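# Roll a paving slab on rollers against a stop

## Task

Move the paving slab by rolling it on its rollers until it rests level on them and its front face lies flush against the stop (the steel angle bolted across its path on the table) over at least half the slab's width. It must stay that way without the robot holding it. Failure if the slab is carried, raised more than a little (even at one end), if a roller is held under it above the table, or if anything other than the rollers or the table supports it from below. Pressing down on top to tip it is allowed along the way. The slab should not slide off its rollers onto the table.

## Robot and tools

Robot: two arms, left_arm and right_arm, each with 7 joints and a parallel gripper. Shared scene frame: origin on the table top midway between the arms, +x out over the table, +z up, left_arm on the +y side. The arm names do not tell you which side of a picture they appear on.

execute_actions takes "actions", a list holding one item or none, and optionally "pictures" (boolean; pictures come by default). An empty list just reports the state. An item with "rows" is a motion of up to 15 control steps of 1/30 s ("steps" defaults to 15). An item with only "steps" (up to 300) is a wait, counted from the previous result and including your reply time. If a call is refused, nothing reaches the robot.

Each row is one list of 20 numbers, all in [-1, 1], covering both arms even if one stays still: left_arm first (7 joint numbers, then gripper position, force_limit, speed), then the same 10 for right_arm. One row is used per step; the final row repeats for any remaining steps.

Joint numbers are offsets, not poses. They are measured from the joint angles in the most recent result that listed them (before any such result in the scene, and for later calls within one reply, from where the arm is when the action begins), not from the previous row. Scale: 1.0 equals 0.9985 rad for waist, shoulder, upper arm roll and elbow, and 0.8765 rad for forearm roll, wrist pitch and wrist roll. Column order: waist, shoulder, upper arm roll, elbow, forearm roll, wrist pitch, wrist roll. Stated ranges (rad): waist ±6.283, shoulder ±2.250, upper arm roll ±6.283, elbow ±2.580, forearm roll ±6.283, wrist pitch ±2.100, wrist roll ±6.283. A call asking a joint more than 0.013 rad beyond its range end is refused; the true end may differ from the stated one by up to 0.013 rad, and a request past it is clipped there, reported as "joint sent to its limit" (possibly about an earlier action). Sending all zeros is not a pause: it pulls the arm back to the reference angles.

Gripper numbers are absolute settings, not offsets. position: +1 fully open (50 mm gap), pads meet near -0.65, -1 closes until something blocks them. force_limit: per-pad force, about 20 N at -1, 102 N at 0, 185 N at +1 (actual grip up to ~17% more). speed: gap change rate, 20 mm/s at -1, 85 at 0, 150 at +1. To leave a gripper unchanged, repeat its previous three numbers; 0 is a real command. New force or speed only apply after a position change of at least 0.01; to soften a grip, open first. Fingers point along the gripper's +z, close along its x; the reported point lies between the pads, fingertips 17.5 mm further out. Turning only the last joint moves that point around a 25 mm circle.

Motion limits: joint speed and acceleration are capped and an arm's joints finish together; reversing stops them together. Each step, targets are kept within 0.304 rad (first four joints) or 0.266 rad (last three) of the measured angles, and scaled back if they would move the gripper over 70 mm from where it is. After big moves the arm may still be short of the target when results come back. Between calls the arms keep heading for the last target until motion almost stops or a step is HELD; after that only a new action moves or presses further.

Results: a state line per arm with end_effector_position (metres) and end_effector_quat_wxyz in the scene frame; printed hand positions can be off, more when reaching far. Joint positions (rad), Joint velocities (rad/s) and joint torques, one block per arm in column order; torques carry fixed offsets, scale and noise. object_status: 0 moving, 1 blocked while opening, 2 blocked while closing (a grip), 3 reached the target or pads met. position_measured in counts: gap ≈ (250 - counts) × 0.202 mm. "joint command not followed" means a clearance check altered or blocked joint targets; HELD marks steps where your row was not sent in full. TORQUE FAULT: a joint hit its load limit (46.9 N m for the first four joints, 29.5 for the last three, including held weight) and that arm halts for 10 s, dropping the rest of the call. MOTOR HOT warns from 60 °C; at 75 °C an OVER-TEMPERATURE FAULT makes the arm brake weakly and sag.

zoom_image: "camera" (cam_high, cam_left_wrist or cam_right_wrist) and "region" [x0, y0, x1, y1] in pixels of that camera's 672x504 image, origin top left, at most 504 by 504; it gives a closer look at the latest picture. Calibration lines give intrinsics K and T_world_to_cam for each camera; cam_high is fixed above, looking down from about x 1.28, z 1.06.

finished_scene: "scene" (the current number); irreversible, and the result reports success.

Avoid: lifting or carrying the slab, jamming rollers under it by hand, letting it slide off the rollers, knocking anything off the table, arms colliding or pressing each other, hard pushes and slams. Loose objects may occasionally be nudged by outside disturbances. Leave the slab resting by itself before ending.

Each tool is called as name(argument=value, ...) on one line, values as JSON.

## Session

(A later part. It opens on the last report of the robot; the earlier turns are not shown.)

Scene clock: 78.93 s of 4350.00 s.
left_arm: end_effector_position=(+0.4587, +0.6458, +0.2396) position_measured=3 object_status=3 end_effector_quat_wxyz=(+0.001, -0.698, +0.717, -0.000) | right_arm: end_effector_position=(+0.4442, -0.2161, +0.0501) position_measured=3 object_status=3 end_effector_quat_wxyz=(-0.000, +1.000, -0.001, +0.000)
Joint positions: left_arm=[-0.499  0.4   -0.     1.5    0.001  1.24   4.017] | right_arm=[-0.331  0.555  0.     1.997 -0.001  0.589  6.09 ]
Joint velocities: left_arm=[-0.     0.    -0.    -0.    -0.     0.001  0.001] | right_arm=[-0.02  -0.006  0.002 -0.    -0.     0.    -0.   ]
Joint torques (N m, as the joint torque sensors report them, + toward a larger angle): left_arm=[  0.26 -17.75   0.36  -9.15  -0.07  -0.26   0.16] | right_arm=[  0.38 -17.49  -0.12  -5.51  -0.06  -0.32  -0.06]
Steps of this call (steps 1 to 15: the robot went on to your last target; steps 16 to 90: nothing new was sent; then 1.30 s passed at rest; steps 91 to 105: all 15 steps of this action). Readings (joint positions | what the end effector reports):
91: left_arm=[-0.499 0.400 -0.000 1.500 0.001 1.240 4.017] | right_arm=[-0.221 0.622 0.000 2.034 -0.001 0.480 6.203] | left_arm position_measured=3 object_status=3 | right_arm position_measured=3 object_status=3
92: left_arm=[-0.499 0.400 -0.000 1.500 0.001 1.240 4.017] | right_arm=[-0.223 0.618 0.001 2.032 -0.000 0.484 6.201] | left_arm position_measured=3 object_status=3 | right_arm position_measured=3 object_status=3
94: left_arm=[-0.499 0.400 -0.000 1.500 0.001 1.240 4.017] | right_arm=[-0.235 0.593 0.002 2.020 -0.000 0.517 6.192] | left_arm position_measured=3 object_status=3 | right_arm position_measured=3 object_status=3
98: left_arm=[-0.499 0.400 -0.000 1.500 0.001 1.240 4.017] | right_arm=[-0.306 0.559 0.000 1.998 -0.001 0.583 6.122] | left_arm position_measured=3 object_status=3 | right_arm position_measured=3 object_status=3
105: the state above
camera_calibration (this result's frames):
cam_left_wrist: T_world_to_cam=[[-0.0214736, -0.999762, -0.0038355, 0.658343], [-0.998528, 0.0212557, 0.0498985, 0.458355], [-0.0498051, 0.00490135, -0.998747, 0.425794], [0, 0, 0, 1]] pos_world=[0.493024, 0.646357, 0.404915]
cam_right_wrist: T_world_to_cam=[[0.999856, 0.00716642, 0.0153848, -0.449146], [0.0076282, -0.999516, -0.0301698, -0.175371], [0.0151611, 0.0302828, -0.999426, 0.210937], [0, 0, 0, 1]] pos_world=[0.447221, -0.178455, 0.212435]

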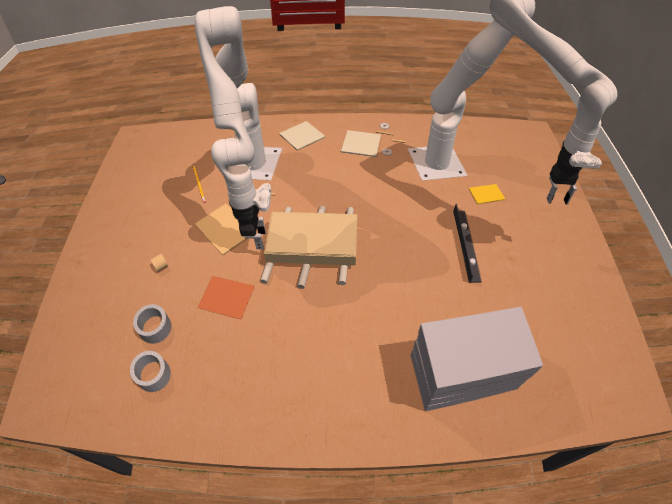

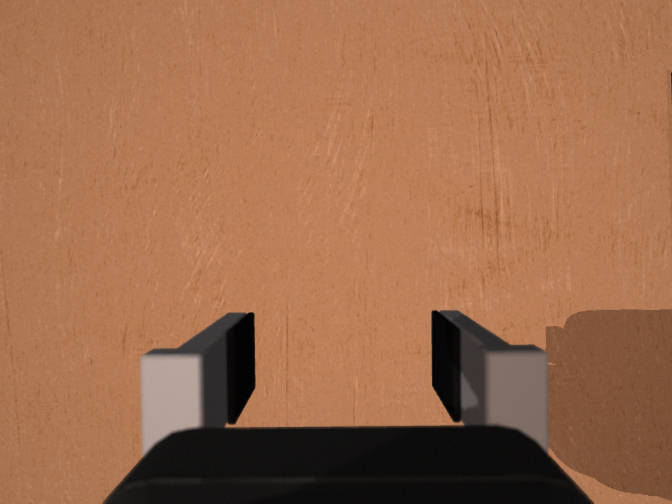

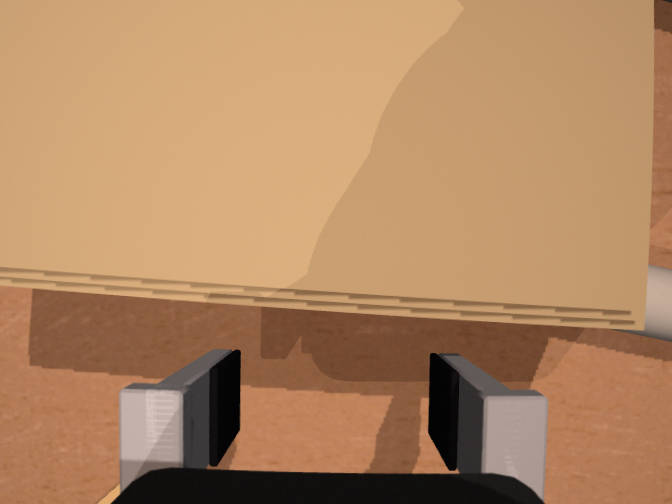

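execute_actions(actions=[{"rows":[[0,0,0,0,0,0,0,1,0,0, -0.01,0.002,0,-0.004,0,0.003,-0.011,1,0,0],[0,0,0,0,0,0,0,1,0,0, -0.018,0.003,0,-0.008,0,0.005,-0.02,1,0,0],[0,0,0,0,0,0,0,1,0,0, -0.026,0.005,0,-0.011,0,0.007,-0.03,1,0,0],[0,0,0,0,0,0,0,1,0,0, -0.034,0.006,0,-0.015,0,0.009,-0.038,1,0,0],[0,0,0,0,0,0,0,1,0,0, -0.042,0.008,0,-0.018,0,0.012,-0.047,1,0,0],[0,0,0,0,0,0,0,1,0,0, -0.05,0.009,0,-0.021,0,0.014,-0.056,1,0,0],[0,0,0,0,0,0,0,1,0,0, -0.058,0.011,0,-0.025,0,0.016,-0.066,1,0,0],[0,0,0,0,0,0,0,1,0,0, -0.066,0.012,0,-0.028,0,0.018,-0.074,1,0,0],[0,0,0,0,0,0,0,1,0,0, -0.074,0.014,0,-0.032,0,0.02,-0.083,1,0,0]],"steps":15}])

Scene clock: 82.43 s of 4350.00 s.
left_arm: end_effector_position=(+0.4587, +0.6458, +0.2396) position_measured=3 object_status=3 end_effector_quat_wxyz=(+0.001, -0.698, +0.717, -0.000) | right_arm: end_effector_position=(+0.4490, -0.1851, +0.0503) position_measured=3 object_status=3 end_effector_quat_wxyz=(-0.000, +1.000, -0.001, +0.000)
Joint positions: left_arm=[-0.499  0.4   -0.     1.5    0.001  1.24   4.017] | right_arm=[-0.403  0.569  0.     1.965 -0.001  0.607  6.017]
Joint velocities: left_arm=[-0.    -0.    -0.    -0.    -0.001 -0.001  0.001] | right_arm=[-0.016  0.004  0.007 -0.001  0.002  0.002 -0.002]
Joint torques (N m, as the joint torque sensors report them, + toward a larger angle): left_arm=[ -0.02 -17.96   0.72  -9.84  -0.01  -0.17   0.32] | right_arm=[  0.34 -18.17  -0.1   -5.64  -0.07  -0.21   0.04]
Steps of this call (steps 1 to 15: the robot went on to your last target; steps 16 to 90: nothing new was sent; steps 91 to 105: all 15 steps of this action). Readings (joint positions | what the end effector reports):
91: left_arm=[-0.499 0.400 -0.000 1.500 0.001 1.240 4.017] | right_arm=[-0.334 0.555 0.001 1.997 -0.001 0.590 6.089] | left_arm position_measured=3 object_status=3 | right_arm position_measured=3 object_status=3
92: left_arm=[-0.499 0.400 -0.000 1.500 0.001 1.240 4.017] | right_arm=[-0.339 0.556 0.001 1.995 -0.000 0.591 6.085] | left_arm position_measured=3 object_status=3 | right_arm position_measured=3 object_status=3
94: left_arm=[-0.499 0.400 -0.000 1.500 0.001 1.240 4.017] | right_arm=[-0.351 0.559 0.001 1.989 -0.001 0.594 6.072] | left_arm position_measured=3 object_status=3 | right_arm position_measured=3 object_status=3
98: left_arm=[-0.499 0.400 -0.000 1.500 0.001 1.240 4.017] | right_arm=[-0.378 0.564 0.003 1.977 0.000 0.602 6.042] | left_arm position_measured=3 object_status=3 | right_arm position_measured=3 object_status=3
105: the state above
camera_calibration (this result's frames):
cam_left_wrist: T_world_to_cam=[[-0.0214737, -0.999762, -0.00383649, 0.658344], [-0.998528, 0.0212557, 0.0498972, 0.458357], [-0.0498037, 0.00490232, -0.998747, 0.425793], [0, 0, 0, 1]] pos_world=[0.493025, 0.646358, 0.404914]
cam_right_wrist: T_world_to_cam=[[0.999846, 0.00667113, 0.0162436, -0.454327], [0.00716607, -0.999506, -0.0306047, -0.144245], [0.0160314, 0.0307164, -0.9994, 0.209844], [0, 0, 0, 1]] pos_world=[0.451927, -0.147589, 0.212683]

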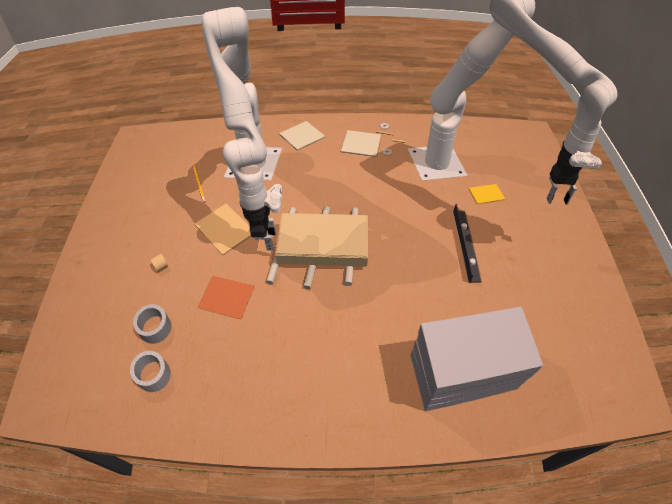

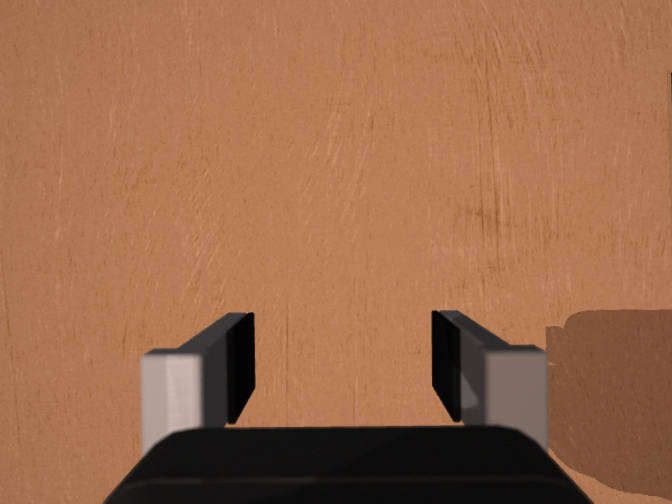

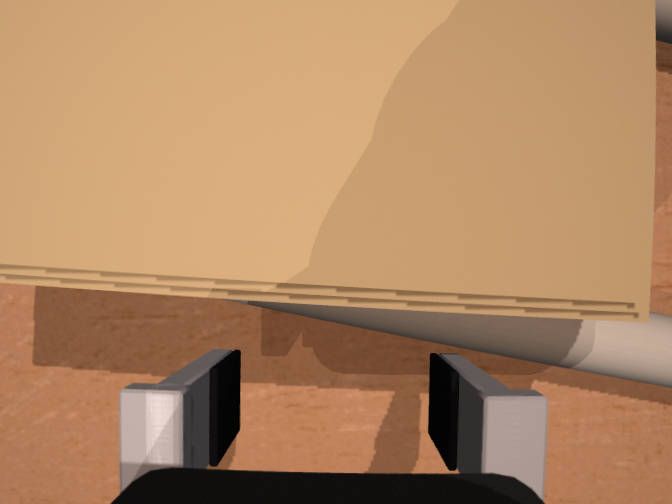

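execute_actions(actions=[])

Scene clock: 84.23 s of 4350.00 s.
left_arm: end_effector_position=(+0.4587, +0.6458, +0.2396) position_measured=3 object_status=3 end_effector_quat_wxyz=(+0.001, -0.698, +0.717, -0.000) | right_arm: end_effector_position=(+0.4487, -0.1846, +0.0501) position_measured=3 object_status=3 end_effector_quat_wxyz=(-0.000, +1.000, -0.000, +0.000)
Joint positions: left_arm=[-0.499  0.4   -0.     1.5    0.001  1.24   4.017] | right_arm=[-0.404  0.569  0.     1.965 -0.001  0.607  6.017]
Joint velocities: left_arm=[ 0.     0.     0.     0.001 -0.001  0.    -0.001] | right_arm=[-0.001  0.    -0.    -0.     0.    -0.    -0.   ]
Joint torques (N m, as the joint torque sensors report them, + toward a larger angle): left_arm=[ -0.07 -18.12   0.44  -9.13   0.04  -0.22   0.11] | right_arm=[ -0.18 -17.89  -0.01  -5.66  -0.22  -0.18   0.09]
Steps of this call (steps 1 to 15: the robot went on to your last target; steps 16 to 54: nothing new was sent). Readings (joint positions | what the end effector reports):
1: left_arm=[-0.499 0.400 -0.000 1.500 0.001 1.240 4.017] | right_arm=[-0.403 0.569 0.000 1.965 -0.001 0.607 6.017] | left_arm position_measured=3 object_status=3 | right_arm position_measured=3 object_status=3
2: left_arm=[-0.499 0.400 -0.000 1.500 0.001 1.240 4.017] | right_arm=[-0.403 0.569 0.000 1.965 -0.001 0.607 6.017] | left_arm position_measured=3 object_status=3 | right_arm position_measured=3 object_status=3
4: left_arm=[-0.499 0.400 -0.000 1.500 0.001 1.240 4.017] | right_arm=[-0.404 0.569 0.000 1.965 -0.001 0.607 6.017] | left_arm position_measured=3 object_status=3 | right_arm position_measured=3 object_status=3
8: left_arm=[-0.499 0.400 -0.000 1.500 0.001 1.240 4.017] | right_arm=[-0.404 0.569 0.000 1.965 -0.001 0.607 6.017] | left_arm position_measured=3 object_status=3 | right_arm position_measured=3 object_status=3
54: the state above
All arms were judged still, so your last target was given up. Only a new action makes them travel on or press farther. Fingers that are still opening or closing keep moving.
camera_calibration (this result's frames):
cam_left_wrist: T_world_to_cam=[[-0.0214738, -0.999762, -0.0038363, 0.658344], [-0.998528, 0.0212558, 0.0498972, 0.458357], [-0.0498038, 0.00490214, -0.998747, 0.425793], [0, 0, 0, 1]] pos_world=[0.493025, 0.646358, 0.404914]
cam_right_wrist: T_world_to_cam=[[0.999841, 0.00831278, 0.0157984, -0.453718], [0.00878858, -0.999503, -0.03029, -0.144407], [0.0155388, 0.0304241, -0.999416, 0.209819], [0, 0, 0, 1]] pos_world=[0.451654, -0.146947, 0.21249]

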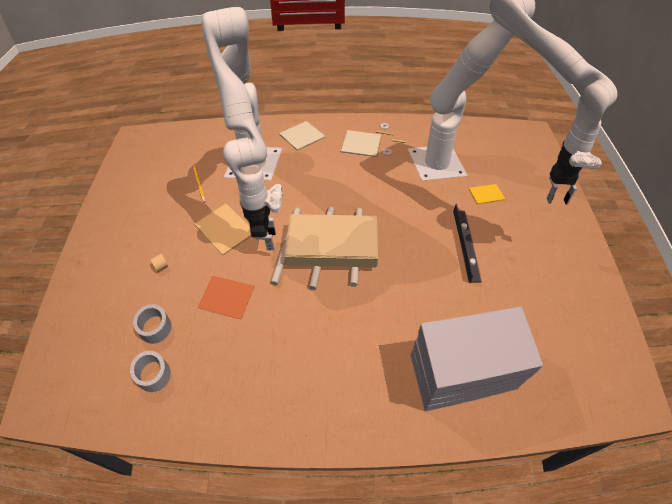

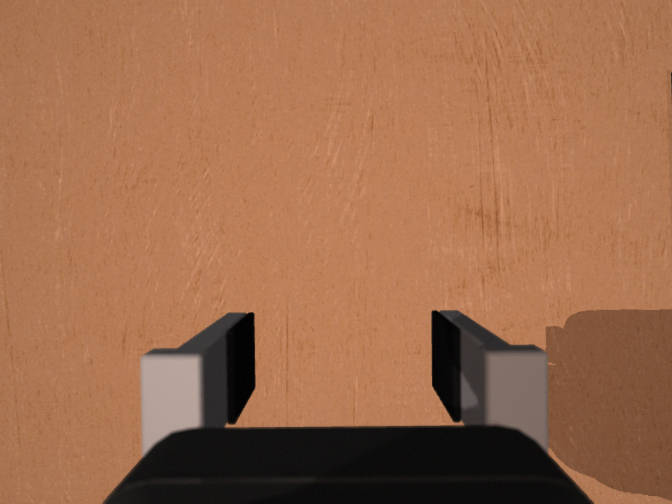

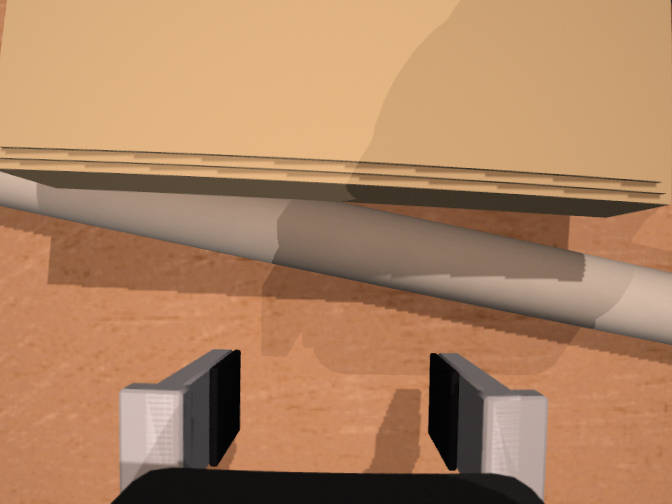

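execute_actions(actions=[{"rows":[[0,0,0,0,0,0,0,1,0,0, 0,-0.115,0,-0.045,0,0.183,0,1,0,0]],"steps":12}])

Scene clock: 86.77 s of 4350.00 s.
left_arm: end_effector_position=(+0.4587, +0.6458, +0.2396) position_measured=3 object_status=3 end_effector_quat_wxyz=(+0.001, -0.698, +0.717, -0.000) | right_arm: end_effector_position=(+0.4447, -0.1856, +0.1042) position_measured=3 object_status=3 end_effector_quat_wxyz=(+0.000, +1.000, -0.000, -0.002)
Joint positions: left_arm=[-0.499  0.4   -0.     1.5    0.001  1.24   4.017] | right_arm=[-0.404  0.458  0.     1.92  -0.001  0.767  6.017]
Joint velocities: left_arm=[ 0.     0.     0.001  0.    -0.     0.    -0.001] | right_arm=[-0.    -0.029 -0.     0.001 -0.     0.004 -0.   ]
Joint torques (N m, as the joint torque sensors report them, + toward a larger angle): left_arm=[  0.44 -17.96   0.54  -9.46  -0.14   0.02   0.08] | right_arm=[  0.16 -17.05   0.17  -6.98   0.1    0.     0.02]
Steps of this call (steps 1 to 64: nothing new was sent; steps 65 to 76: all 12 steps of this action). Readings (joint positions | what the end effector reports):
65: left_arm=[-0.499 0.400 -0.000 1.500 0.001 1.240 4.017] | right_arm=[-0.404 0.568 0.000 1.965 -0.001 0.608 6.017] | left_arm position_measured=3 object_status=3 | right_arm position_measured=3 object_status=3
66: left_arm=[-0.499 0.400 -0.000 1.500 0.001 1.240 4.017] | right_arm=[-0.405 0.561 0.000 1.963 -0.001 0.615 6.017] | left_arm position_measured=3 object_status=3 | right_arm position_measured=3 object_status=3
68: left_arm=[-0.499 0.400 -0.000 1.500 0.001 1.240 4.017] | right_arm=[-0.405 0.531 0.000 1.953 -0.001 0.652 6.017] | left_arm position_measured=3 object_status=3 | right_arm position_measured=3 object_status=3
72: left_arm=[-0.499 0.400 -0.000 1.500 0.001 1.240 4.017] | right_arm=[-0.404 0.465 0.000 1.923 -0.001 0.754 6.017] | left_arm position_measured=3 object_status=3 | right_arm position_measured=3 object_status=3
76: the state above
camera_calibration (this result's frames):
cam_left_wrist: T_world_to_cam=[[-0.0214739, -0.999762, -0.00383724, 0.658345], [-0.998528, 0.0212559, 0.0498958, 0.458358], [-0.0498024, 0.00490305, -0.998747, 0.425791], [0, 0, 0, 1]] pos_world=[0.493026, 0.646358, 0.404914]
cam_right_wrist: T_world_to_cam=[[0.999894, 0.0083379, 0.011928, -0.450187], [0.00868541, -0.99953, -0.0293852, -0.143857], [0.0116774, 0.0294857, -0.999497, 0.265523], [0, 0, 0, 1]] pos_world=[0.448288, -0.147865, 0.266532]

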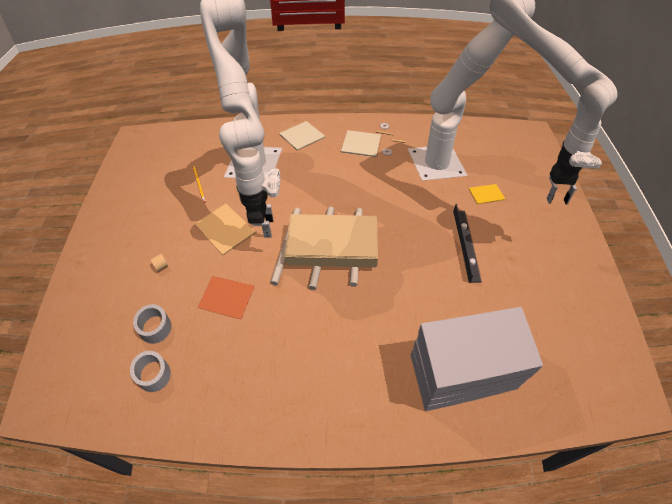

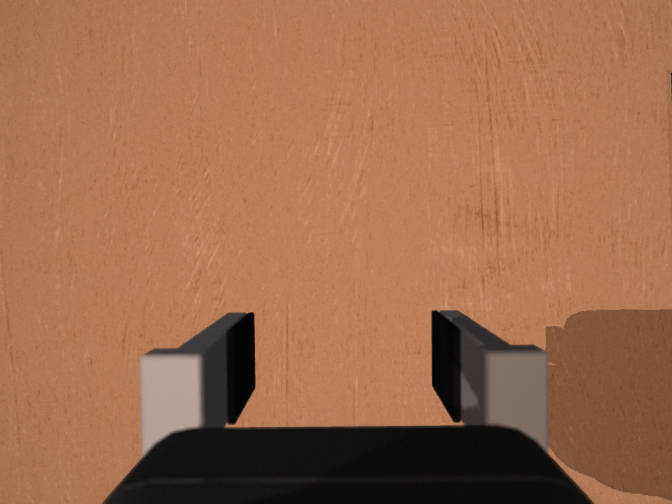

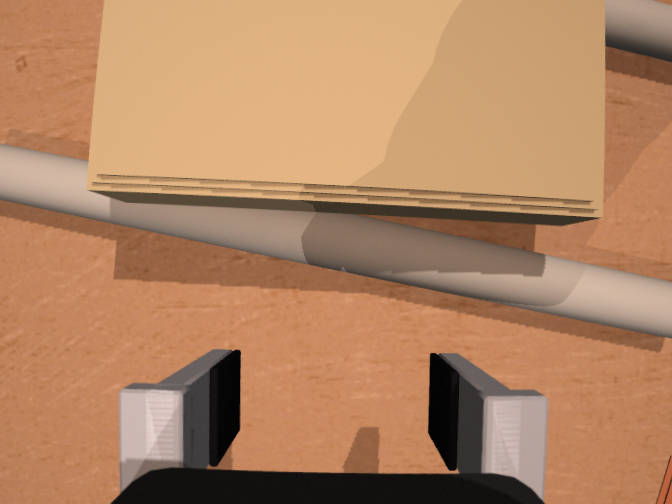

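execute_actions(actions=[{"rows":[[0,0,0,0,0,0,0,1,0,0, -0.375,0.153,0,-0.257,0,0.114,-0.424,1,0,0]],"steps":15}], pictures=false)

execute_actions(actions=[{"steps":15}])

Scene clock: 94.90 s of 4350.00 s.
left_arm: end_effector_position=(+0.4587, +0.6458, +0.2396) position_measured=3 object_status=3 end_effector_quat_wxyz=(+0.001, -0.698, +0.717, -0.000) | right_arm: end_effector_position=(+0.4556, -0.0224, +0.0970) position_measured=3 object_status=3 end_effector_quat_wxyz=(-0.001, +1.000, +0.002, +0.000)
Joint positions: left_arm=[-0.499  0.4   -0.     1.5    0.001  1.24   4.017] | right_arm=[-0.733  0.593 -0.     1.692 -0.001  0.855  5.693]
Joint velocities: left_arm=[-0.     0.     0.001  0.001 -0.    -0.002 -0.   ] | right_arm=[-0.577  0.218 -0.036 -0.4   -0.014  0.152 -0.685]
Joint torques (N m, as the joint torque sensors report them, + toward a larger angle): left_arm=[  0.14 -18.18   0.43  -9.31   0.12  -0.23   0.23] | right_arm=[  2.25 -21.51   2.24  -6.57   0.13   0.07   0.23]
Steps of this call (steps 1 to 15: the robot went on to your last target; steps 16 to 90: nothing new was sent; then 4.63 s passed at rest; steps 91 to 105: all 15 steps of this action). Readings (joint positions | what the end effector reports):
91: left_arm=[-0.499 0.400 -0.000 1.500 0.001 1.240 4.017] | right_arm=[-0.406 0.455 0.001 1.919 -0.001 0.768 6.016] | left_arm position_measured=3 object_status=3 | right_arm position_measured=3 object_status=3
92: left_arm=[-0.499 0.400 -0.000 1.500 0.001 1.240 4.017] | right_arm=[-0.413 0.459 0.002 1.915 -0.000 0.770 6.012] | left_arm position_measured=3 object_status=3 | right_arm position_measured=3 object_status=3
94: left_arm=[-0.499 0.400 -0.000 1.500 0.001 1.240 4.017] | right_arm=[-0.443 0.475 0.003 1.893 0.000 0.779 5.989] | left_arm position_measured=3 object_status=3 | right_arm position_measured=3 object_status=3
98: left_arm=[-0.499 0.400 -0.000 1.500 0.001 1.240 4.017] | right_arm=[-0.550 0.522 0.002 1.814 -0.000 0.808 5.896] | left_arm position_measured=3 object_status=3 | right_arm position_measured=3 object_status=3
105: the state above

Scene clock: 95.40 s of 4350.00 s.
left_arm: end_effector_position=(+0.4587, +0.6458, +0.2396) position_measured=3 object_status=3 end_effector_quat_wxyz=(+0.001, -0.698, +0.717, -0.000) | right_arm: end_effector_position=(+0.4507, +0.0001, +0.0953) position_measured=3 object_status=3 end_effector_quat_wxyz=(-0.000, +1.000, +0.001, +0.000)
Joint positions: left_arm=[-0.499  0.4   -0.     1.5    0.001  1.24   4.017] | right_arm=[-0.779  0.61   0.     1.664 -0.001  0.867  5.645]
Joint velocities: left_arm=[ 0.    -0.    -0.     0.     0.    -0.001 -0.   ] | right_arm=[-0.003  0.001  0.     0.001  0.    -0.     0.   ]
Joint torques (N m, as the joint torque sensors report them, + toward a larger angle): left_arm=[  0.27 -18.14   0.39  -9.18  -0.15  -0.1    0.12] | right_arm=[  0.67 -20.67  -0.05  -7.59  -0.19  -0.16   0.14]
Steps of this call (steps 1 to 15: the robot went on to your last target). Readings (joint positions | what the end effector reports):
1: left_arm=[-0.499 0.400 -0.000 1.500 0.001 1.240 4.017] | right_arm=[-0.750 0.599 -0.002 1.680 -0.001 0.860 5.673] | left_arm position_measured=3 object_status=3 | right_arm position_measured=3 object_status=3
2: left_arm=[-0.499 0.400 -0.000 1.500 0.001 1.240 4.017] | right_arm=[-0.762 0.604 -0.002 1.671 -0.002 0.863 5.658] | left_arm position_measured=3 object_status=3 | right_arm position_measured=3 object_status=3
4: left_arm=[-0.499 0.400 -0.000 1.500 0.001 1.240 4.017] | right_arm=[-0.772 0.607 -0.003 1.664 -0.002 0.866 5.646] | left_arm position_measured=3 object_status=3 | right_arm position_measured=3 object_status=3
8: left_arm=[-0.499 0.400 -0.000 1.500 0.001 1.240 4.017] | right_arm=[-0.776 0.609 0.000 1.664 -0.001 0.867 5.645] | left_arm position_measured=3 object_status=3 | right_arm position_measured=3 object_status=3
15: the state above
camera_calibration (this result's frames):
cam_left_wrist: T_world_to_cam=[[-0.0214739, -0.999762, -0.00383795, 0.658346], [-0.998528, 0.0212559, 0.0498945, 0.458359], [-0.049801, 0.00490374, -0.998747, 0.42579], [0, 0, 0, 1]] pos_world=[0.493027, 0.646359, 0.404914]
cam_right_wrist: T_world_to_cam=[[0.999818, 0.0109447, 0.015617, -0.457927], [0.0114186, -0.999467, -0.0305814, 0.0403782], [0.015274, 0.0307542, -0.99941, 0.249501], [0, 0, 0, 1]] pos_world=[0.453572, 0.0376953, 0.257741]

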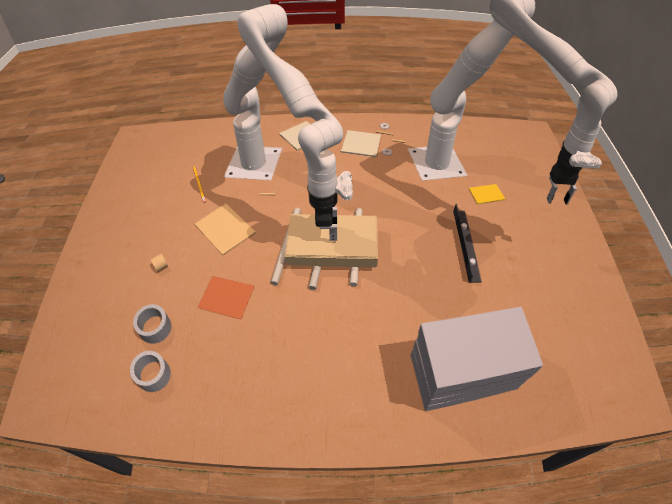

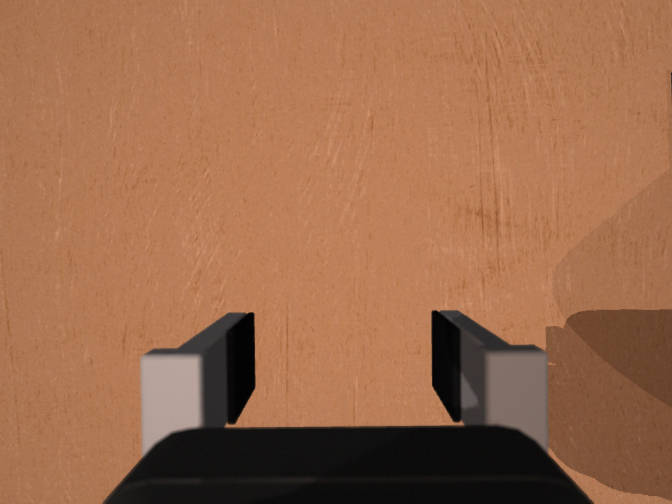

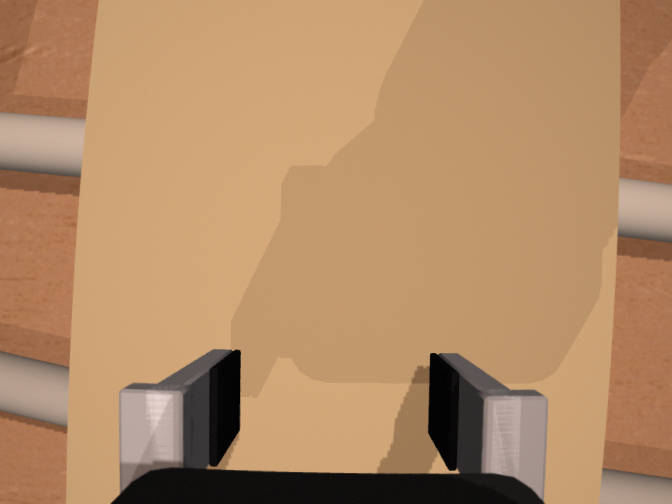

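execute_actions(actions=[{"rows":[[0,0,0,0,0,0,0,1,0,0, 0,0.025,0,0.0145,0,-0.044,0,1,0,0]],"steps":12}], pictures=false)

execute_actions(actions=[{"rows":[[0,0,0,0,0,0,0,1,0,0, 0,0.005,0,0.003,0,-0.009,0,1,0,0]],"steps":12}], pictures=false)

Scene clock: 97.70 s of 4350.00 s.
left_arm: end_effector_position=(+0.4587, +0.6458, +0.2396) position_measured=3 object_status=3 end_effector_quat_wxyz=(+0.001, -0.698, +0.717, -0.000) | right_arm: end_effector_position=(+0.4523, +0.0028, +0.0844) position_measured=3 object_status=3 end_effector_quat_wxyz=(-0.003, +1.000, +0.001, +0.003)
Joint positions: left_arm=[-0.499  0.4   -0.     1.5    0.001  1.24   4.017] | right_arm=[-0.779  0.628 -0.001  1.675 -0.002  0.83   5.645]
Joint velocities: left_arm=[-0.     0.    -0.     0.    -0.     0.    -0.001] | right_arm=[-0.    -0.     0.001  0.001  0.    -0.     0.   ]
Joint torques (N m, as the joint torque sensors report them, + toward a larger angle): left_arm=[  0.14 -17.84   0.29  -9.71  -0.04  -0.29   0.19] | right_arm=[  0.46 -14.21   0.69  -5.1    0.39  -1.03   0.11]
Steps of this call (steps 1 to 15: the robot went on to your last target; steps 16 to 57: nothing new was sent; steps 58 to 69: all 12 steps of this action). Readings (joint positions | what the end effector reports):
58: left_arm=[-0.499 0.400 -0.000 1.500 0.001 1.240 4.017] | right_arm=[-0.779 0.612 0.000 1.664 -0.001 0.866 5.645] | left_arm position_measured=3 object_status=3 | right_arm position_measured=3 object_status=3
59: left_arm=[-0.499 0.400 -0.000 1.500 0.001 1.240 4.017] | right_arm=[-0.779 0.618 0.000 1.666 -0.001 0.858 5.645] | left_arm position_measured=3 object_status=3 | right_arm position_measured=3 object_status=3
61: left_arm=[-0.499 0.400 -0.000 1.500 0.001 1.240 4.017] | right_arm=[-0.779 0.629 0.000 1.674 -0.001 0.837 5.646] | left_arm position_measured=3 object_status=3 | right_arm position_measured=3 object_status=3
65: left_arm=[-0.499 0.400 -0.000 1.500 0.001 1.240 4.017] | right_arm=[-0.779 0.628 -0.001 1.675 -0.002 0.830 5.645] | left_arm position_measured=3 object_status=3 | right_arm position_measured=3 object_status=3
69: the state above

Scene clock: 98.10 s of 4350.00 s.
left_arm: end_effector_position=(+0.4587, +0.6458, +0.2396) position_measured=3 object_status=3 end_effector_quat_wxyz=(+0.001, -0.698, +0.717, -0.000) | right_arm: end_effector_position=(+0.4528, +0.0050, +0.0847) position_measured=3 object_status=3 end_effector_quat_wxyz=(-0.006, +1.000, +0.002, +0.005)
Joint positions: left_arm=[-0.499  0.4   -0.     1.5    0.001  1.24   4.017] | right_arm=[-0.78   0.627 -0.002  1.676 -0.003  0.823  5.646]
Joint velocities: left_arm=[ 0.     0.    -0.    -0.    -0.    -0.001  0.   ] | right_arm=[-0.001  0.     0.    -0.     0.    -0.    -0.   ]
Joint torques (N m, as the joint torque sensors report them, + toward a larger angle): left_arm=[  0.22 -17.9    0.05  -9.36  -0.1   -0.29   0.03] | right_arm=[  0.72 -15.78   0.82  -5.86   0.66  -1.08   0.04]
Steps of this call (steps 1 to 12: all 12 steps of this action). Readings (joint positions | what the end effector reports):
1: left_arm=[-0.499 0.400 -0.000 1.500 0.001 1.240 4.017] | right_arm=[-0.780 0.627 -0.001 1.675 -0.002 0.829 5.646] | left_arm position_measured=3 object_status=3 | right_arm position_measured=3 object_status=3
2: left_arm=[-0.499 0.400 -0.000 1.500 0.001 1.240 4.017] | right_arm=[-0.780 0.627 -0.001 1.676 -0.002 0.827 5.646] | left_arm position_measured=3 object_status=3 | right_arm position_measured=3 object_status=3
4: left_arm=[-0.499 0.400 -0.000 1.500 0.001 1.240 4.017] | right_arm=[-0.780 0.627 -0.002 1.676 -0.003 0.824 5.646] | left_arm position_measured=3 object_status=3 | right_arm position_measured=3 object_status=3
8: left_arm=[-0.499 0.400 -0.000 1.500 0.001 1.240 4.017] | right_arm=[-0.780 0.627 -0.002 1.676 -0.003 0.823 5.646] | left_arm position_measured=3 object_status=3 | right_arm position_measured=3 object_status=3
12: the state above

execute_actions(actions=[{"rows":[[0,0,0,0,0,0,0,1,0,0, -0.02,0.022,0,-0.035,0,0.03,-0.025,1,0,0],[0,0,0,0,0,0,0,1,0,0, -0.02,0.022,0,-0.035,0,0.03,-0.025,1,0,0],[0,0,0,0,0,0,0,1,0,0, -0.02,0.022,0,-0.035,0,0.03,-0.025,1,0,0],[0,0,0,0,0,0,0,1,0,0, -0.042,0.04,0,-0.072,0,0.054,-0.05,1,0,0],[0,0,0,0,0,0,0,1,0,0, -0.042,0.04,0,-0.072,0,0.054,-0.05,1,0,0],[0,0,0,0,0,0,0,1,0,0, -0.042,0.04,0,-0.072,0,0.054,-0.05,1,0,0],[0,0,0,0,0,0,0,1,0,0, -0.065,0.058,0,-0.111,0,0.078,-0.077,1,0,0]],"steps":15}])

Scene clock: 102.40 s of 4350.00 s.
left_arm: end_effector_position=(+0.4587, +0.6458, +0.2396) position_measured=3 object_status=3 end_effector_quat_wxyz=(+0.001, -0.698, +0.717, -0.000) | right_arm: end_effector_position=(+0.4544, +0.0481, +0.0845) position_measured=3 object_status=3 end_effector_quat_wxyz=(-0.004, +1.000, +0.000, +0.000)
Joint positions: left_arm=[-0.499  0.4   -0.     1.5    0.001  1.24   4.017] | right_arm=[-0.844  0.682 -0.003  1.564 -0.004  0.891  5.578]
Joint velocities: left_arm=[-0.     0.     0.    -0.001 -0.001 -0.    -0.   ] | right_arm=[-0.015  0.007  0.003 -0.014 -0.001  0.001 -0.001]
Joint torques (N m, as the joint torque sensors report them, + toward a larger angle): left_arm=[  0.36 -17.71   0.35  -9.29  -0.05  -0.33   0.05] | right_arm=[  0.51 -19.92   0.75  -5.55   0.34   0.2   -0.03]
Steps of this call (steps 1 to 15: the robot went on to your last target; steps 16 to 90: nothing new was sent; then 0.80 s passed at rest; steps 91 to 105: all 15 steps of this action). Readings (joint positions | what the end effector reports):
91: left_arm=[-0.499 0.400 -0.000 1.500 0.001 1.240 4.017] | right_arm=[-0.781 0.628 -0.002 1.675 -0.003 0.824 5.645] | left_arm position_measured=3 object_status=3 | right_arm position_measured=3 object_status=3
92: left_arm=[-0.499 0.400 -0.000 1.500 0.001 1.240 4.017] | right_arm=[-0.785 0.630 -0.000 1.670 -0.002 0.829 5.642] | left_arm position_measured=3 object_status=3 | right_arm position_measured=3 object_status=3
94: left_arm=[-0.499 0.400 -0.000 1.500 0.001 1.240 4.017] | right_arm=[-0.796 0.640 0.001 1.649 -0.001 0.845 5.630] | left_arm position_measured=3 object_status=3 | right_arm position_measured=3 object_status=3
98: left_arm=[-0.499 0.400 -0.000 1.500 0.001 1.240 4.017] | right_arm=[-0.824 0.665 0.000 1.597 -0.002 0.873 5.599] | left_arm position_measured=3 object_status=3 | right_arm position_measured=3 object_status=3
105: the state above
camera_calibration (this result's frames):
cam_left_wrist: T_world_to_cam=[[-0.0214742, -0.999762, -0.00384045, 0.658349], [-0.998528, 0.0212561, 0.0498906, 0.458364], [-0.0497971, 0.00490617, -0.998747, 0.425786], [0, 0, 0, 1]] pos_world=[0.49303, 0.646361, 0.404913]
cam_right_wrist: T_world_to_cam=[[0.999821, 0.00954534, 0.0163303, -0.462], [0.0101501, -0.99925, -0.0373615, 0.0891382], [0.0159615, 0.0375206, -0.999168, 0.236472], [0, 0, 0, 1]] pos_world=[0.457238, 0.0846088, 0.24715]

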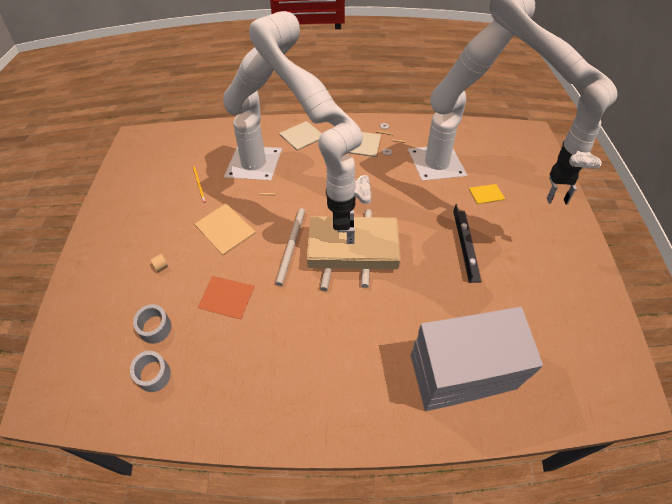

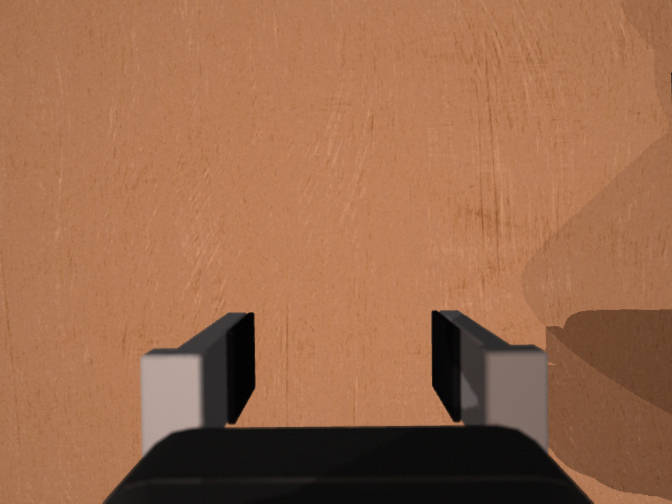

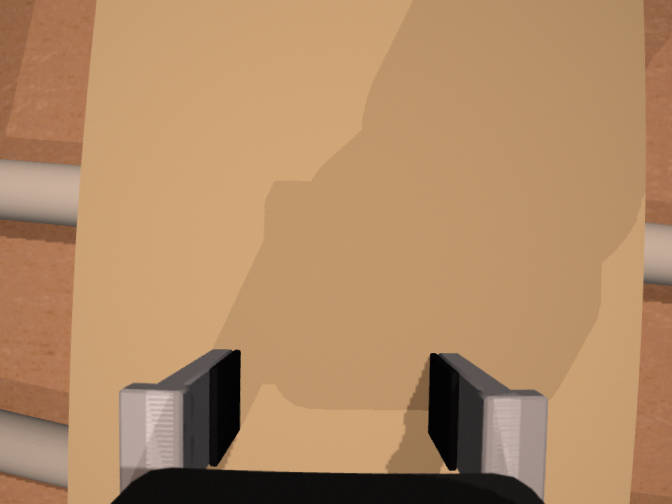

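execute_actions(actions=[{"rows":[[0,0,0,0,0,0,0,1,0,0, 0,0.006,0,0.003,0,-0.006,0,1,0,0]],"steps":8}])

Scene clock: 105.57 s of 4350.00 s.
left_arm: end_effector_position=(+0.4587, +0.6458, +0.2396) position_measured=3 object_status=3 end_effector_quat_wxyz=(+0.001, -0.698, +0.717, -0.000) | right_arm: end_effector_position=(+0.4544, +0.0497, +0.0845) position_measured=3 object_status=3 end_effector_quat_wxyz=(-0.005, +1.000, +0.001, +0.001)
Joint positions: left_arm=[-0.499  0.4   -0.     1.5    0.001  1.24   4.017] | right_arm=[-0.845  0.682 -0.004  1.564 -0.005  0.887  5.578]
Joint velocities: left_arm=[ 0.    -0.    -0.    -0.001  0.     0.001  0.   ] | right_arm=[-0.    -0.     0.     0.001  0.    -0.001  0.   ]
Joint torques (N m, as the joint torque sensors report them, + toward a larger angle): left_arm=[  0.38 -17.88   0.49  -9.28  -0.11  -0.47   0.01] | right_arm=[  0.59 -17.     0.8   -5.94   0.27  -0.72  -0.17]
Steps of this call (steps 1 to 15: the robot went on to your last target; steps 16 to 87: nothing new was sent; steps 88 to 95: all 8 steps of this action). Readings (joint positions | what the end effector reports):
88: left_arm=[-0.499 0.400 -0.000 1.500 0.001 1.240 4.017] | right_arm=[-0.845 0.682 -0.003 1.563 -0.004 0.891 5.578] | left_arm position_measured=3 object_status=3 | right_arm position_measured=3 object_status=3
89: left_arm=[-0.499 0.400 -0.000 1.500 0.001 1.240 4.017] | right_arm=[-0.845 0.682 -0.003 1.564 -0.005 0.890 5.578] | left_arm position_measured=3 object_status=3 | right_arm position_measured=3 object_status=3
91: left_arm=[-0.499 0.400 -0.000 1.500 0.001 1.240 4.017] | right_arm=[-0.845 0.682 -0.004 1.564 -0.005 0.888 5.578] | left_arm position_measured=3 object_status=3 | right_arm position_measured=3 object_status=3
95: the state above
camera_calibration (this result's frames):
cam_left_wrist: T_world_to_cam=[[-0.0214748, -0.999762, -0.00384121, 0.65835], [-0.998529, 0.0212566, 0.0498891, 0.458365], [-0.0497956, 0.00490692, -0.998747, 0.425784], [0, 0, 0, 1]] pos_world=[0.493031, 0.646361, 0.404912]
cam_right_wrist: T_world_to_cam=[[0.999783, 0.0103605, 0.0180489, -0.462197], [0.0110887, -0.999109, -0.0407243, 0.0905748], [0.0176109, 0.0409157, -0.999007, 0.235435], [0, 0, 0, 1]] pos_world=[0.456947, 0.0856497, 0.247232]

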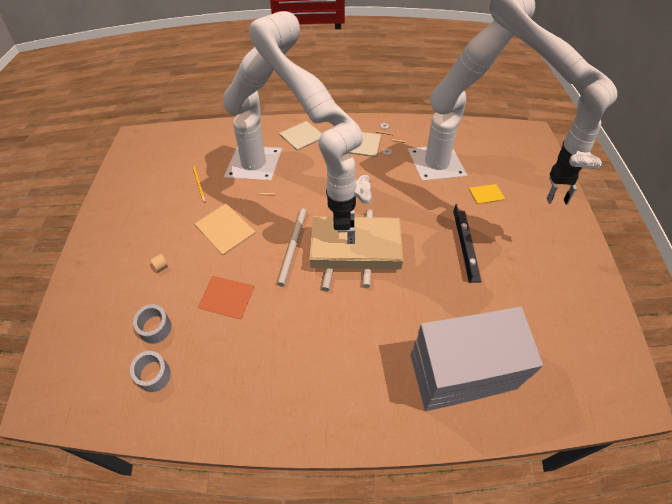

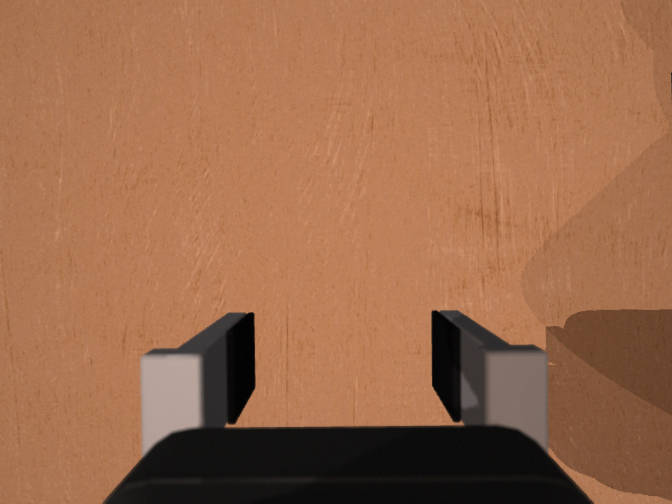

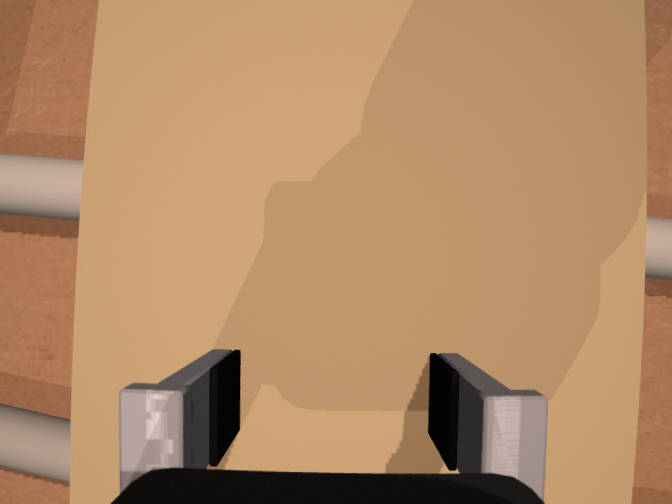

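zoom_image(camera="cam_high", region=[260, 190, 500, 310])

Region (260, 190, 500, 310) of cam_high's 672x504 image, scaled by 2.100, with more detail than that image has.

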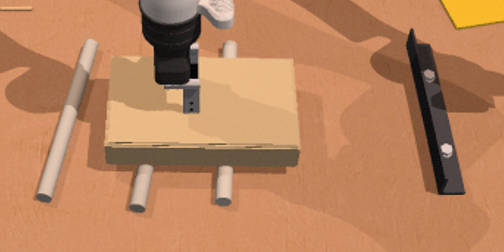

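execute_actions(actions=[{"rows":[[0,0,0,0,0,0,0,1,0,0, 0,-0.03,0,-0.018,0,0.055,0,1,0,0]],"steps":8}], pictures=false)

execute_actions(actions=[{"rows":[[0,0,0,0,0,0,0,1,0,0, 0.217,-0.172,0,0.307,0,-0.144,-1,1,0,0]],"steps":15}], pictures=false)

execute_actions(actions=[{"steps":15}], pictures=false)

Scene clock: 113.17 s of 4350.00 s.
left_arm: end_effector_position=(+0.4587, +0.6458, +0.2396) position_measured=3 object_status=3 end_effector_quat_wxyz=(+0.001, -0.698, +0.717, -0.000) | right_arm: end_effector_position=(+0.4538, +0.0493, +0.1039) position_measured=3 object_status=3 end_effector_quat_wxyz=(-0.005, +1.000, +0.001, +0.001)
Joint positions: left_arm=[-0.499  0.4   -0.     1.5    0.001  1.24   4.017] | right_arm=[-0.845  0.652 -0.004  1.546 -0.005  0.935  5.578]
Joint velocities: left_arm=[ 0.    -0.     0.001 -0.     0.001  0.     0.   ] | right_arm=[ 0.    -0.003 -0.     0.006  0.     0.009  0.   ]
Joint torques (N m, as the joint torque sensors report them, + toward a larger angle): left_arm=[  0.02 -17.8    0.18  -9.5   -0.06  -0.03   0.07] | right_arm=[ -0.05 -22.24   0.24  -7.97  -0.24  -0.63   0.22]
Steps of this call (steps 1 to 15: the robot went on to your last target; steps 16 to 90: nothing new was sent; then 4.33 s passed at rest; steps 91 to 98: all 8 steps of this action). Readings (joint positions | what the end effector reports):
91: left_arm=[-0.499 0.400 -0.000 1.500 0.001 1.240 4.017] | right_arm=[-0.845 0.680 -0.004 1.564 -0.005 0.888 5.578] | left_arm position_measured=3 object_status=3 | right_arm position_measured=3 object_status=3
92: left_arm=[-0.499 0.400 -0.000 1.500 0.001 1.240 4.017] | right_arm=[-0.845 0.676 -0.004 1.562 -0.005 0.894 5.578] | left_arm position_measured=3 object_status=3 | right_arm position_measured=3 object_status=3
94: left_arm=[-0.499 0.400 -0.000 1.500 0.001 1.240 4.017] | right_arm=[-0.845 0.657 -0.004 1.552 -0.005 0.921 5.578] | left_arm position_measured=3 object_status=3 | right_arm position_measured=3 object_status=3
98: the state above

Scene clock: 113.67 s of 4350.00 s.
left_arm: end_effector_position=(+0.4587, +0.6458, +0.2396) position_measured=3 object_status=3 end_effector_quat_wxyz=(+0.001, -0.698, +0.717, -0.000) | right_arm: end_effector_position=(+0.4512, -0.0782, +0.1085) position_measured=3 object_status=3 end_effector_quat_wxyz=(-0.001, +0.953, -0.301, -0.002)
Joint positions: left_arm=[-0.499  0.4   -0.     1.5    0.001  1.24   4.017] | right_arm=[-0.654  0.502 -0.003  1.819 -0.005  0.822  5.155]
Joint velocities: left_arm=[ 0.     0.     0.     0.001 -0.    -0.001  0.001] | right_arm=[ 0.169 -0.136 -0.007  0.249 -0.002 -0.099 -1.216]
Joint torques (N m, as the joint torque sensors report them, + toward a larger angle): left_arm=[  0.16 -17.99   0.27  -9.37  -0.06  -0.4    0.21] | right_arm=[ -1.01 -18.23  -0.75  -8.19   0.07  -0.21   0.12]
Steps of this call (steps 1 to 15: all 15 steps of this action). Readings (joint positions | what the end effector reports):
1: left_arm=[-0.499 0.400 -0.000 1.500 0.001 1.240 4.017] | right_arm=[-0.844 0.651 -0.004 1.547 -0.005 0.934 5.577] | left_arm position_measured=3 object_status=3 | right_arm position_measured=3 object_status=3
2: left_arm=[-0.499 0.400 -0.000 1.500 0.001 1.240 4.017] | right_arm=[-0.839 0.647 -0.006 1.553 -0.006 0.931 5.572] | left_arm position_measured=3 object_status=3 | right_arm position_measured=3 object_status=3
4: left_arm=[-0.499 0.400 -0.000 1.500 0.001 1.240 4.017] | right_arm=[-0.818 0.630 -0.007 1.579 -0.006 0.918 5.548] | left_arm position_measured=3 object_status=3 | right_arm position_measured=3 object_status=3
8: left_arm=[-0.499 0.400 -0.000 1.500 0.001 1.240 4.017] | right_arm=[-0.740 0.568 -0.005 1.688 -0.005 0.873 5.437] | left_arm position_measured=3 object_status=3 | right_arm position_measured=3 object_status=3
15: the state above

Scene clock: 114.17 s of 4350.00 s.
left_arm: end_effector_position=(+0.4587, +0.6458, +0.2396) position_measured=3 object_status=3 end_effector_quat_wxyz=(+0.001, -0.698, +0.717, -0.000) | right_arm: end_effector_position=(+0.4547, -0.1015, +0.1097) position_measured=3 object_status=3 end_effector_quat_wxyz=(-0.001, +0.855, -0.519, -0.002)
Joint positions: left_arm=[-0.499  0.4   -0.     1.5    0.001  1.24   4.017] | right_arm=[-0.629  0.481 -0.004  1.852 -0.005  0.809  4.701]
Joint velocities: left_arm=[ 0.    -0.    -0.    -0.    -0.     0.     0.001] | right_arm=[ 0.003 -0.003 -0.003 -0.    -0.001  0.    -0.001]
Joint torques (N m, as the joint torque sensors report them, + toward a larger angle): left_arm=[  0.17 -18.16  -0.1   -9.17  -0.16  -0.26   0.02] | right_arm=[ -0.03 -17.87   0.15  -7.25   0.08  -0.24   0.37]
Steps of this call (steps 1 to 15: the robot went on to your last target). Readings (joint positions | what the end effector reports):
1: left_arm=[-0.499 0.400 -0.000 1.500 0.001 1.240 4.017] | right_arm=[-0.649 0.498 -0.003 1.826 -0.005 0.819 5.115] | left_arm position_measured=3 object_status=3 | right_arm position_measured=3 object_status=3
2: left_arm=[-0.499 0.400 -0.000 1.500 0.001 1.240 4.017] | right_arm=[-0.645 0.494 -0.003 1.832 -0.005 0.817 5.074] | left_arm position_measured=3 object_status=3 | right_arm position_measured=3 object_status=3
4: left_arm=[-0.499 0.400 -0.000 1.500 0.001 1.240 4.017] | right_arm=[-0.639 0.489 -0.004 1.840 -0.005 0.814 4.993] | left_arm position_measured=3 object_status=3 | right_arm position_measured=3 object_status=3
8: left_arm=[-0.499 0.400 -0.000 1.500 0.001 1.240 4.017] | right_arm=[-0.632 0.484 -0.004 1.848 -0.005 0.810 4.830] | left_arm position_measured=3 object_status=3 | right_arm position_measured=3 object_status=3
15: the state above


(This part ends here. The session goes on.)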